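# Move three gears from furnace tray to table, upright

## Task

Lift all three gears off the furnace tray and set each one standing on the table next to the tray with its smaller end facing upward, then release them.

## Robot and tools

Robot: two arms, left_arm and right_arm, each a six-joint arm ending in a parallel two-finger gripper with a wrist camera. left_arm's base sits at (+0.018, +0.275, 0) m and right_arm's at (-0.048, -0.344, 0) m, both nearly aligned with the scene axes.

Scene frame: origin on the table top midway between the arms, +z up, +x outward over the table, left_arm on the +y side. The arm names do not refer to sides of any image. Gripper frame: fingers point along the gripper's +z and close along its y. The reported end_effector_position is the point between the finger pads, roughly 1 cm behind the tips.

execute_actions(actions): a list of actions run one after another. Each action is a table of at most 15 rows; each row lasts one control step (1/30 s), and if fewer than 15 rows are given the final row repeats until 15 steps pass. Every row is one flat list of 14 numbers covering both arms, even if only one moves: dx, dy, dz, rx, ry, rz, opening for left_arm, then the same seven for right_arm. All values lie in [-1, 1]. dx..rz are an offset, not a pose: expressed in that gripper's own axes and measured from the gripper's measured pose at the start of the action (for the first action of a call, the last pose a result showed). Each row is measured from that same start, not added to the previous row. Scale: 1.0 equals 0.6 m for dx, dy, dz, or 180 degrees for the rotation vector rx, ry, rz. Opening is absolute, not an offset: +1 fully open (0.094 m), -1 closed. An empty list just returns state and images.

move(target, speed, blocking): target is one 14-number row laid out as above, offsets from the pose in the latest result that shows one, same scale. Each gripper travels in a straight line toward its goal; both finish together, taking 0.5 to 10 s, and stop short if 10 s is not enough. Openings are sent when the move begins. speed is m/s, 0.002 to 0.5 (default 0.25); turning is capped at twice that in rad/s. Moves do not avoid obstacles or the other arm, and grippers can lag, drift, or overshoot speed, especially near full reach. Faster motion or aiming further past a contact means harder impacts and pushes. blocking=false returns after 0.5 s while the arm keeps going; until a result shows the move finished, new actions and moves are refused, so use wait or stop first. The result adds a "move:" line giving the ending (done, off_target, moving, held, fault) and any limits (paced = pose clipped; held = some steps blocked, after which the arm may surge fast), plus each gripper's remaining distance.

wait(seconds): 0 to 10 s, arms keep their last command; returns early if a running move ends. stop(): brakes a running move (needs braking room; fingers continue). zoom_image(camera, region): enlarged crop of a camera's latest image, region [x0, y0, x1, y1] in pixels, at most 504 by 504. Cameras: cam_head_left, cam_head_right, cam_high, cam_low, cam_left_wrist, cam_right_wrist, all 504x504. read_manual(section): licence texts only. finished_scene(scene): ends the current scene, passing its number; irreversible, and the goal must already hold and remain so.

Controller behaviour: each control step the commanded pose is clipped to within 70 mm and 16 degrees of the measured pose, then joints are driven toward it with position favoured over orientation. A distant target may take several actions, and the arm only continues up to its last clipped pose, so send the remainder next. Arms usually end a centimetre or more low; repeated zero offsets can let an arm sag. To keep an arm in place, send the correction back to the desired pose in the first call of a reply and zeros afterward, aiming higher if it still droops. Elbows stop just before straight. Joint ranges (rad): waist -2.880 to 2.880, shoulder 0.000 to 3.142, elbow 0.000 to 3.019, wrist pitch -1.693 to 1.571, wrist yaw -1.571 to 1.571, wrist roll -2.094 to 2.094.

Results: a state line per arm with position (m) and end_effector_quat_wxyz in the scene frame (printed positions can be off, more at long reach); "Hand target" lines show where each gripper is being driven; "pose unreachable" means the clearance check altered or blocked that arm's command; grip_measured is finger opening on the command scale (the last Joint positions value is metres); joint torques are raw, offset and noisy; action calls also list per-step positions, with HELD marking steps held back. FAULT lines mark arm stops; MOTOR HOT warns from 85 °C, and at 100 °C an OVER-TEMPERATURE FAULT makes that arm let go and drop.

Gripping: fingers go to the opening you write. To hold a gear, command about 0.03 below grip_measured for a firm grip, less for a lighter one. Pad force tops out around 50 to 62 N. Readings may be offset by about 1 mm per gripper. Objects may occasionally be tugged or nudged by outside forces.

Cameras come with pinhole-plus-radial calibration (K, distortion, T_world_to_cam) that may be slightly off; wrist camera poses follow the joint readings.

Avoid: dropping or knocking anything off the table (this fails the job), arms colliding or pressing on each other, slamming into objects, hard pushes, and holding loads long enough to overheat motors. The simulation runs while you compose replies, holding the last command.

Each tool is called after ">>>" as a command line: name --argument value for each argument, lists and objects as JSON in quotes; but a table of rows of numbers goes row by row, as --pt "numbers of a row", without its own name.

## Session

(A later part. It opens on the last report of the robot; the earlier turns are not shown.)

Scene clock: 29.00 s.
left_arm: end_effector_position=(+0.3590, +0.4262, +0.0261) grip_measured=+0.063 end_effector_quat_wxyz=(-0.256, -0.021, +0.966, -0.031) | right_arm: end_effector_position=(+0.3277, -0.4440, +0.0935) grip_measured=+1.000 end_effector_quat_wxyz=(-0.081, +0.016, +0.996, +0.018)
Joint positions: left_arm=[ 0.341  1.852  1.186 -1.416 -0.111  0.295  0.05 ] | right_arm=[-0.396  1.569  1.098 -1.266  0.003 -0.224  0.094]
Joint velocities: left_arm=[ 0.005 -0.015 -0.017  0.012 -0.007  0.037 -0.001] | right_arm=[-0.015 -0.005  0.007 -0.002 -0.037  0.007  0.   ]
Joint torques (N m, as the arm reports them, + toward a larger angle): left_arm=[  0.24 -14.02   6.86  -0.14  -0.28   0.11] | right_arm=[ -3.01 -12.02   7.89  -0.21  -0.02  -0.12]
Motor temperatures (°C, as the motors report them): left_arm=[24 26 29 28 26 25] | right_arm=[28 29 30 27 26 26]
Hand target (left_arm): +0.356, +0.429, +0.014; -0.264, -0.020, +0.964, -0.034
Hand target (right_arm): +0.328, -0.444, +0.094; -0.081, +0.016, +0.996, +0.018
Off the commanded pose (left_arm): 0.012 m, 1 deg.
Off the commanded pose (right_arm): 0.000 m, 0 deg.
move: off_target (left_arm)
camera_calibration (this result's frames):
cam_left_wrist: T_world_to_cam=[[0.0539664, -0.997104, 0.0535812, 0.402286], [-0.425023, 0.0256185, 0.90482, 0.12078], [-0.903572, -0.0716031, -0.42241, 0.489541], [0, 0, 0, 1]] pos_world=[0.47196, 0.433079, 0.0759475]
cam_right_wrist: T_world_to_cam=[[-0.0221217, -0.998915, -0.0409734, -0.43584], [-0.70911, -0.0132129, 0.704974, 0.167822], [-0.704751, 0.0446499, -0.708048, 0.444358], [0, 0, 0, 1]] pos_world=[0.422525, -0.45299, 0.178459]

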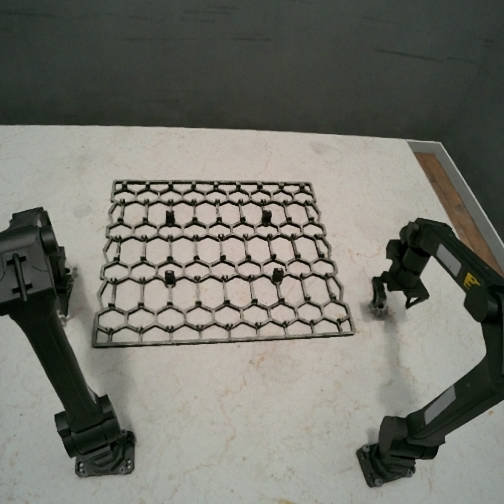

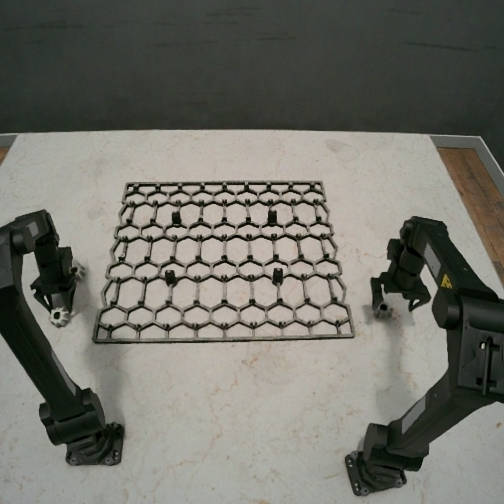

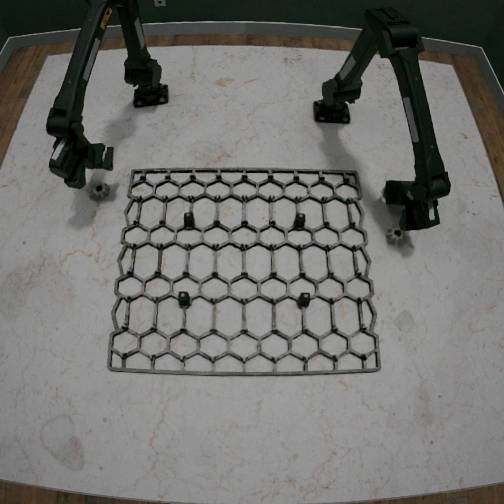

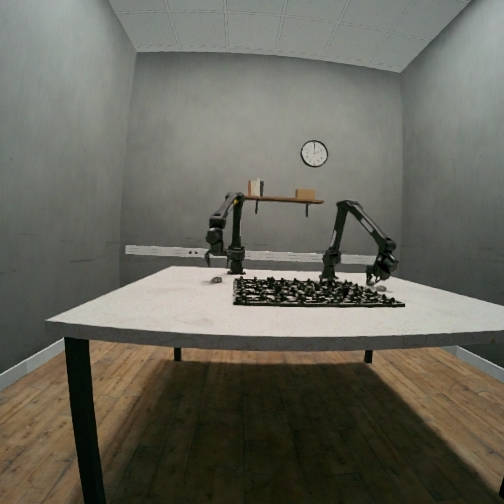

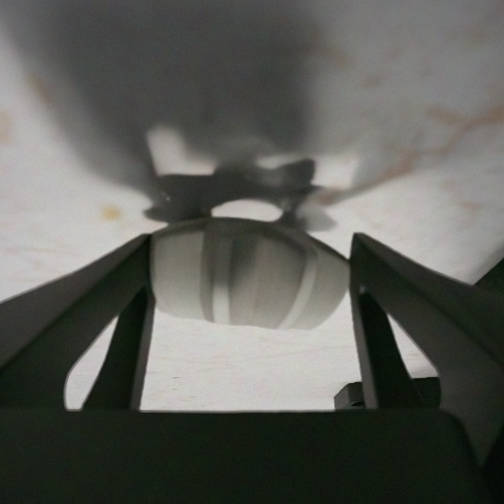

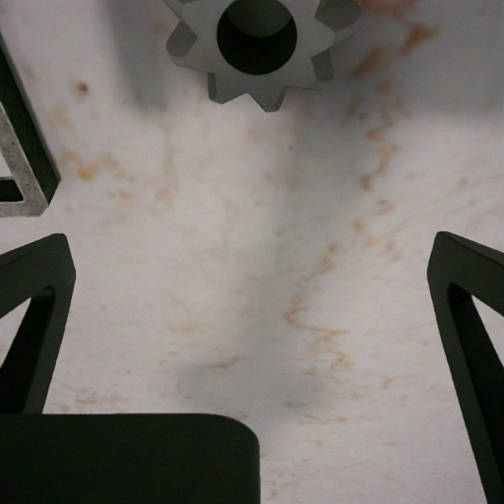

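Slightly above the table; lower ~1 cm more, then release.

>>> move --target '[-0.017,0,0.03,0,0,0,-1, 0,0,0,0,0,0,1]' --speed 0.04

>>> move --target '[0,0,0,0,0,0,1, 0,0,0,0,0,0,1]'

>>> move --target '[0.1,0,-0.12,0,0,0,1, 0,0,0,0,0,0,1]' --speed 0.12

Scene clock: 29.90 s.
left_arm: end_effector_position=(+0.3603, +0.4262, +0.0239) grip_measured=+0.063 end_effector_quat_wxyz=(-0.252, -0.021, +0.967, -0.031) | right_arm: end_effector_position=(+0.3277, -0.4440, +0.0935) grip_measured=+1.000 end_effector_quat_wxyz=(-0.081, +0.016, +0.996, +0.018)
Joint positions: left_arm=[ 0.341  1.852  1.182 -1.403 -0.108  0.295  0.05 ] | right_arm=[-0.396  1.569  1.098 -1.266  0.003 -0.224  0.094]
Joint velocities: left_arm=[-0.015 -0.005  0.012  0.012 -0.051  0.022 -0.   ] | right_arm=[-0.015  0.005 -0.007 -0.002 -0.066 -0.051  0.   ]
Joint torques (N m, as the arm reports them, + toward a larger angle): left_arm=[ -0.68 -13.25   5.98   0.73  -0.18   0.03] | right_arm=[ -2.75 -11.38   7.78  -0.31   0.02  -0.12]
Motor temperatures (°C, as the motors report them): left_arm=[24 26 29 28 26 25] | right_arm=[28 29 30 27 26 26]
Hand target (left_arm): +0.359, +0.425, +0.006; -0.257, -0.021, +0.966, -0.031
Hand target (right_arm): +0.328, -0.444, +0.094; -0.081, +0.016, +0.996, +0.018
Off the commanded pose (left_arm): 0.019 m, 1 deg.
Off the commanded pose (right_arm): 0.000 m, 0 deg.
move: off_target (left_arm)
camera_calibration (this result's frames):
cam_left_wrist: T_world_to_cam=[[0.0547405, -0.9971, 0.0528772, 0.402076], [-0.433848, 0.0239452, 0.900668, 0.127318], [-0.899322, -0.0722437, -0.431279, 0.488725], [0, 0, 0, 1]] pos_world=[0.472748, 0.433168, 0.0748451]
cam_right_wrist: T_world_to_cam=[[-0.0221217, -0.998915, -0.0409734, -0.43584], [-0.70911, -0.0132129, 0.704974, 0.167822], [-0.704751, 0.0446499, -0.708048, 0.444358], [0, 0, 0, 1]] pos_world=[0.422525, -0.45299, 0.178459]

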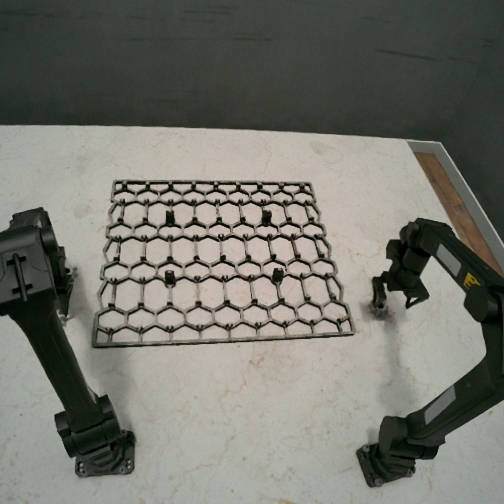

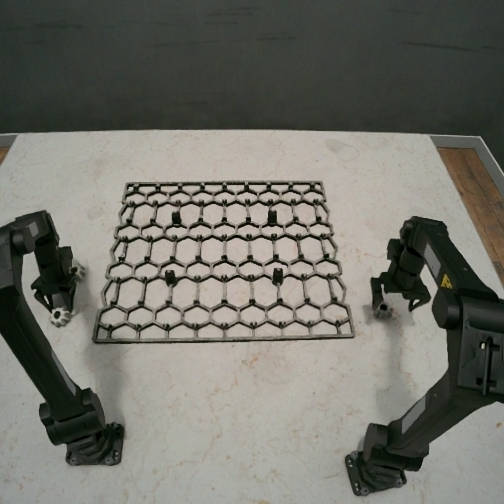

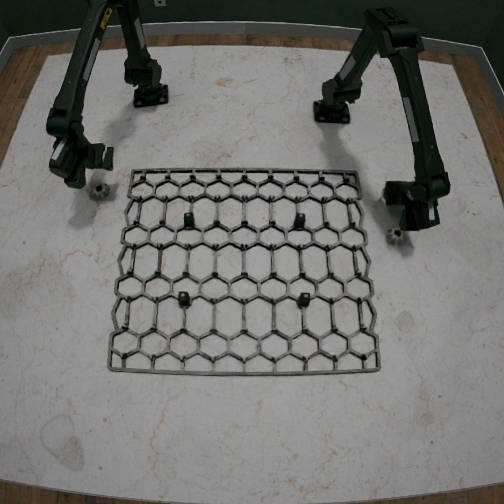

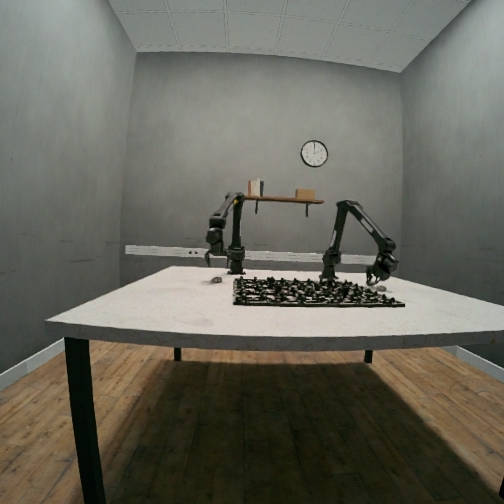

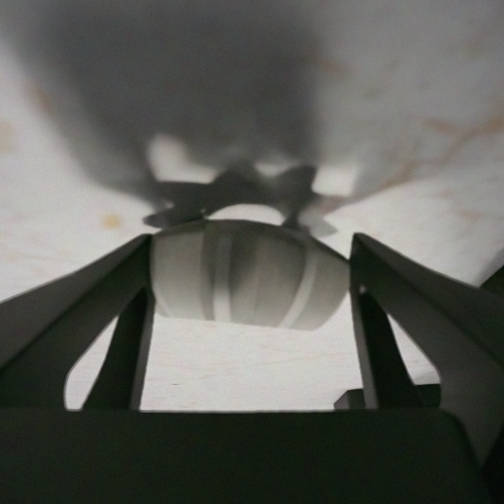

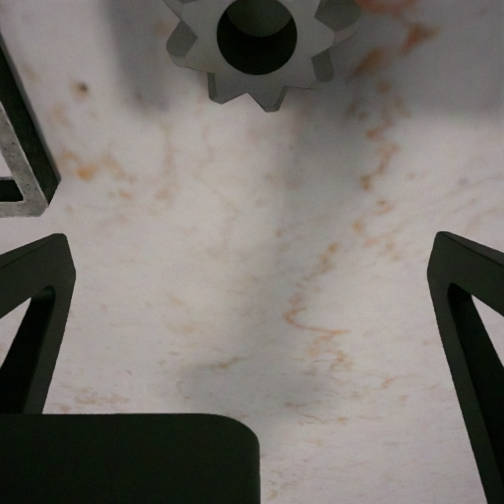

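Scene clock: 30.40 s.
left_arm: end_effector_position=(+0.3597, +0.4259, +0.0237) grip_measured=+1.000 end_effector_quat_wxyz=(-0.252, -0.021, +0.967, -0.031) | right_arm: end_effector_position=(+0.3277, -0.4440, +0.0935) grip_measured=+1.000 end_effector_quat_wxyz=(-0.081, +0.016, +0.996, +0.018)
Joint positions: left_arm=[ 0.341  1.851  1.181 -1.403 -0.108  0.295  0.094] | right_arm=[-0.396  1.569  1.098 -1.266  0.003 -0.224  0.094]
Joint velocities: left_arm=[-0.005 -0.005 -0.007 -0.017 -0.007 -0.051  0.   ] | right_arm=[-0.005 -0.005 -0.002  0.012 -0.007  0.081  0.   ]
Joint torques (N m, as the arm reports them, + toward a larger angle): left_arm=[ -1.07 -17.     7.33  -0.89  -0.14   0.03] | right_arm=[ -2.43 -12.04   7.94  -0.4    0.03  -0.15]
Motor temperatures (°C, as the motors report them): left_arm=[24 26 29 28 26 25] | right_arm=[28 29 30 27 26 26]
Hand target (left_arm): +0.360, +0.426, +0.024; -0.252, -0.021, +0.967, -0.031
Hand target (right_arm): +0.328, -0.444, +0.094; -0.081, +0.016, +0.996, +0.018
Off the commanded pose (left_arm): 0.001 m, 0 deg.
Off the commanded pose (right_arm): 0.000 m, 0 deg.
move: done
camera_calibration (this result's frames):
cam_left_wrist: T_world_to_cam=[[0.0549742, -0.997051, 0.0535452, 0.401702], [-0.432998, 0.024516, 0.901061, 0.126646], [-0.899717, -0.0727201, -0.430373, 0.488437], [0, 0, 0, 1]] pos_world=[0.472209, 0.432931, 0.0745848]
cam_right_wrist: T_world_to_cam=[[-0.0221217, -0.998915, -0.0409734, -0.43584], [-0.70911, -0.0132129, 0.704974, 0.167822], [-0.704751, 0.0446499, -0.708048, 0.444358], [0, 0, 0, 1]] pos_world=[0.422525, -0.45299, 0.178459]

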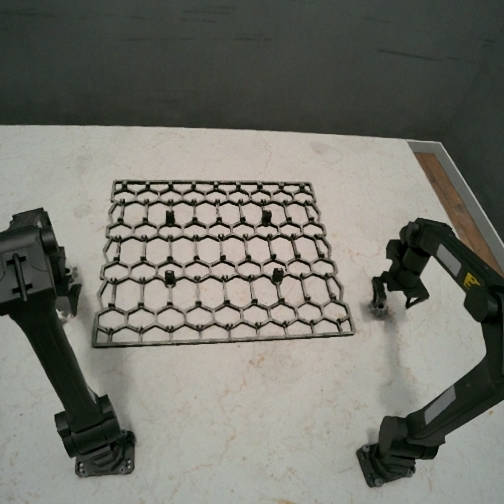

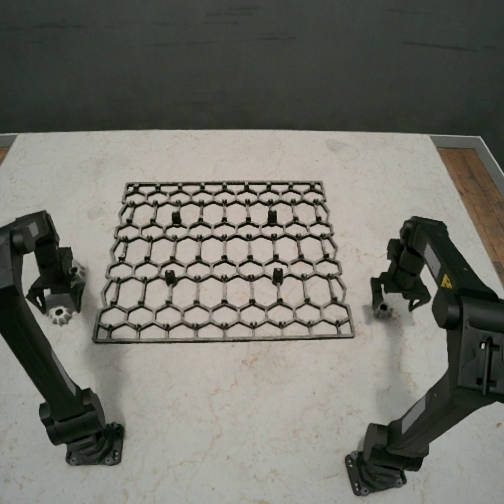

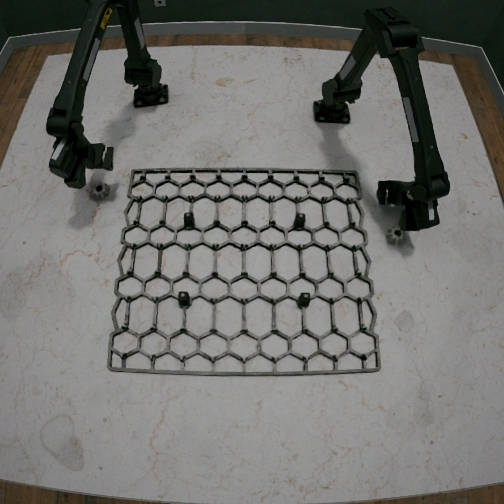

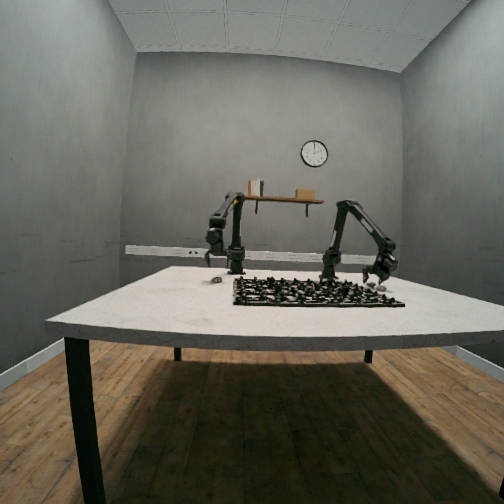

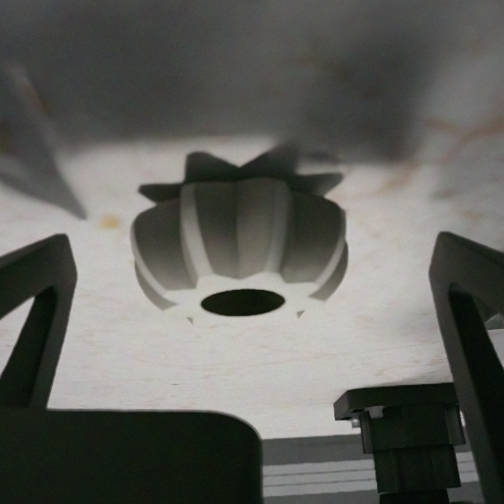

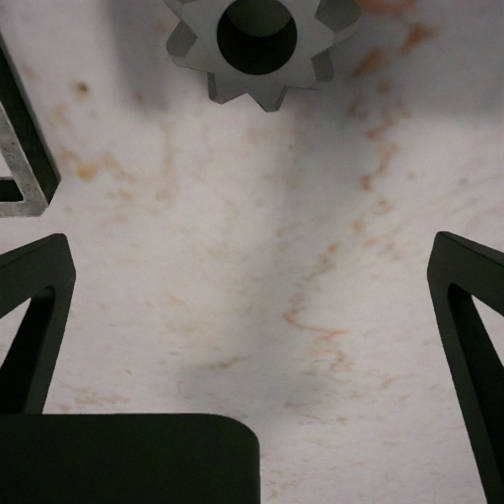

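Scene clock: 31.57 s.
left_arm: end_effector_position=(+0.3337, +0.4215, +0.1026) grip_measured=+1.000 end_effector_quat_wxyz=(-0.267, -0.020, +0.963, -0.036) | right_arm: end_effector_position=(+0.3277, -0.4440, +0.0935) grip_measured=+1.000 end_effector_quat_wxyz=(-0.081, +0.016, +0.996, +0.018)
Joint positions: left_arm=[ 0.352  1.698  1.195 -1.601 -0.115  0.306  0.094] | right_arm=[-0.396  1.569  1.098 -1.266  0.003 -0.224  0.094]
Joint velocities: left_arm=[ 0.015  0.005 -0.022 -0.002 -0.037 -0.007  0.   ] | right_arm=[ 0.005  0.005 -0.002 -0.002 -0.037 -0.007  0.   ]
Joint torques (N m, as the arm reports them, + toward a larger angle): left_arm=[  0.35 -16.51  11.15  -1.57  -0.27   0.11] | right_arm=[ -2.99 -11.46   7.78  -0.36   0.05  -0.16]
Motor temperatures (°C, as the motors report them): left_arm=[24 26 29 28 26 25] | right_arm=[28 29 30 27 26 26]
Hand target (left_arm): +0.341, +0.429, +0.116; -0.252, -0.021, +0.967, -0.031
Hand target (right_arm): +0.328, -0.444, +0.094; -0.081, +0.016, +0.996, +0.018
Off the commanded pose (left_arm): 0.018 m, 2 deg.
Off the commanded pose (right_arm): 0.000 m, 0 deg.
move: off_target (left_arm)
camera_calibration (this result's frames):
cam_left_wrist: T_world_to_cam=[[0.0552033, -0.99649, 0.0629335, 0.39319], [-0.405952, 0.0351856, 0.913217, 0.0296261], [-0.912226, -0.0759605, -0.402584, 0.501407], [0, 0, 0, 1]] pos_world=[0.447718, 0.428855, 0.150059]
cam_right_wrist: T_world_to_cam=[[-0.0221217, -0.998915, -0.0409734, -0.43584], [-0.70911, -0.0132129, 0.704974, 0.167822], [-0.704751, 0.0446499, -0.708048, 0.444358], [0, 0, 0, 1]] pos_world=[0.422525, -0.45299, 0.178459]

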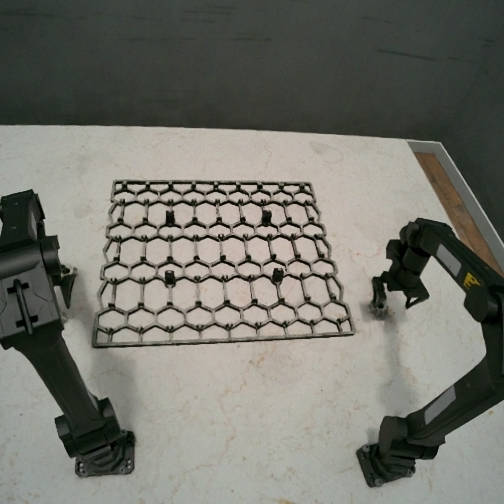

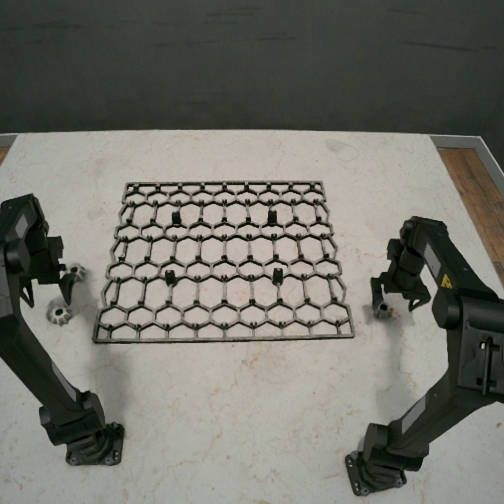

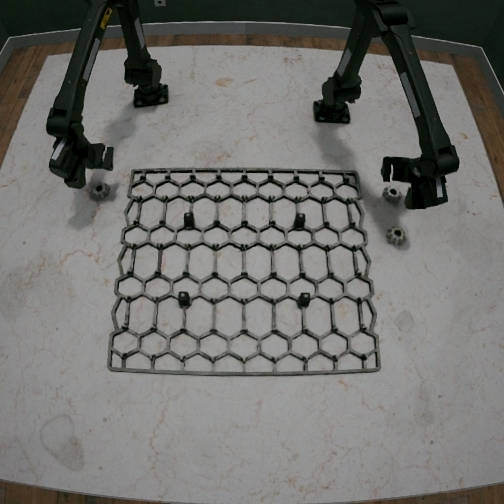

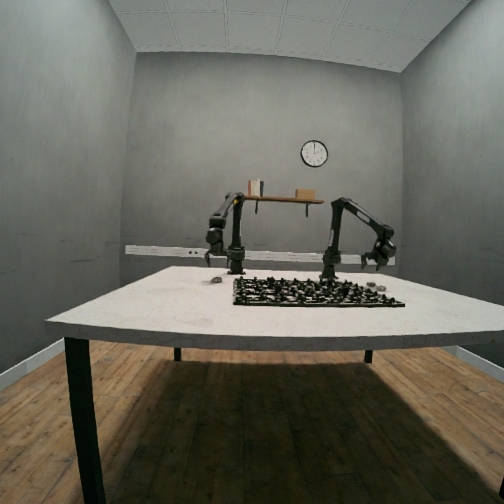

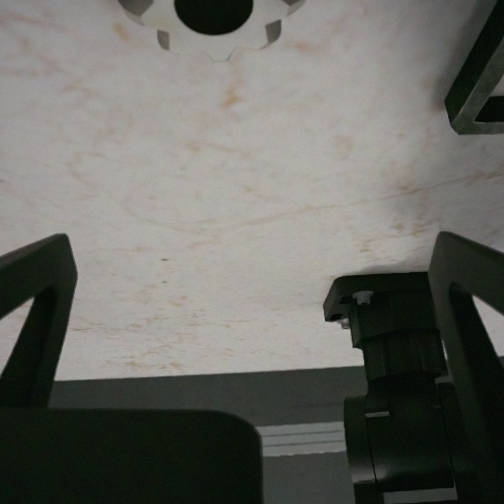

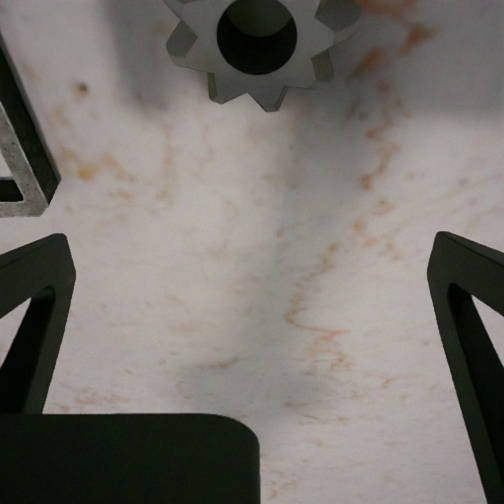

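All three upright.

>>> finished_scene --scene 2

The scene is finished: the task was done.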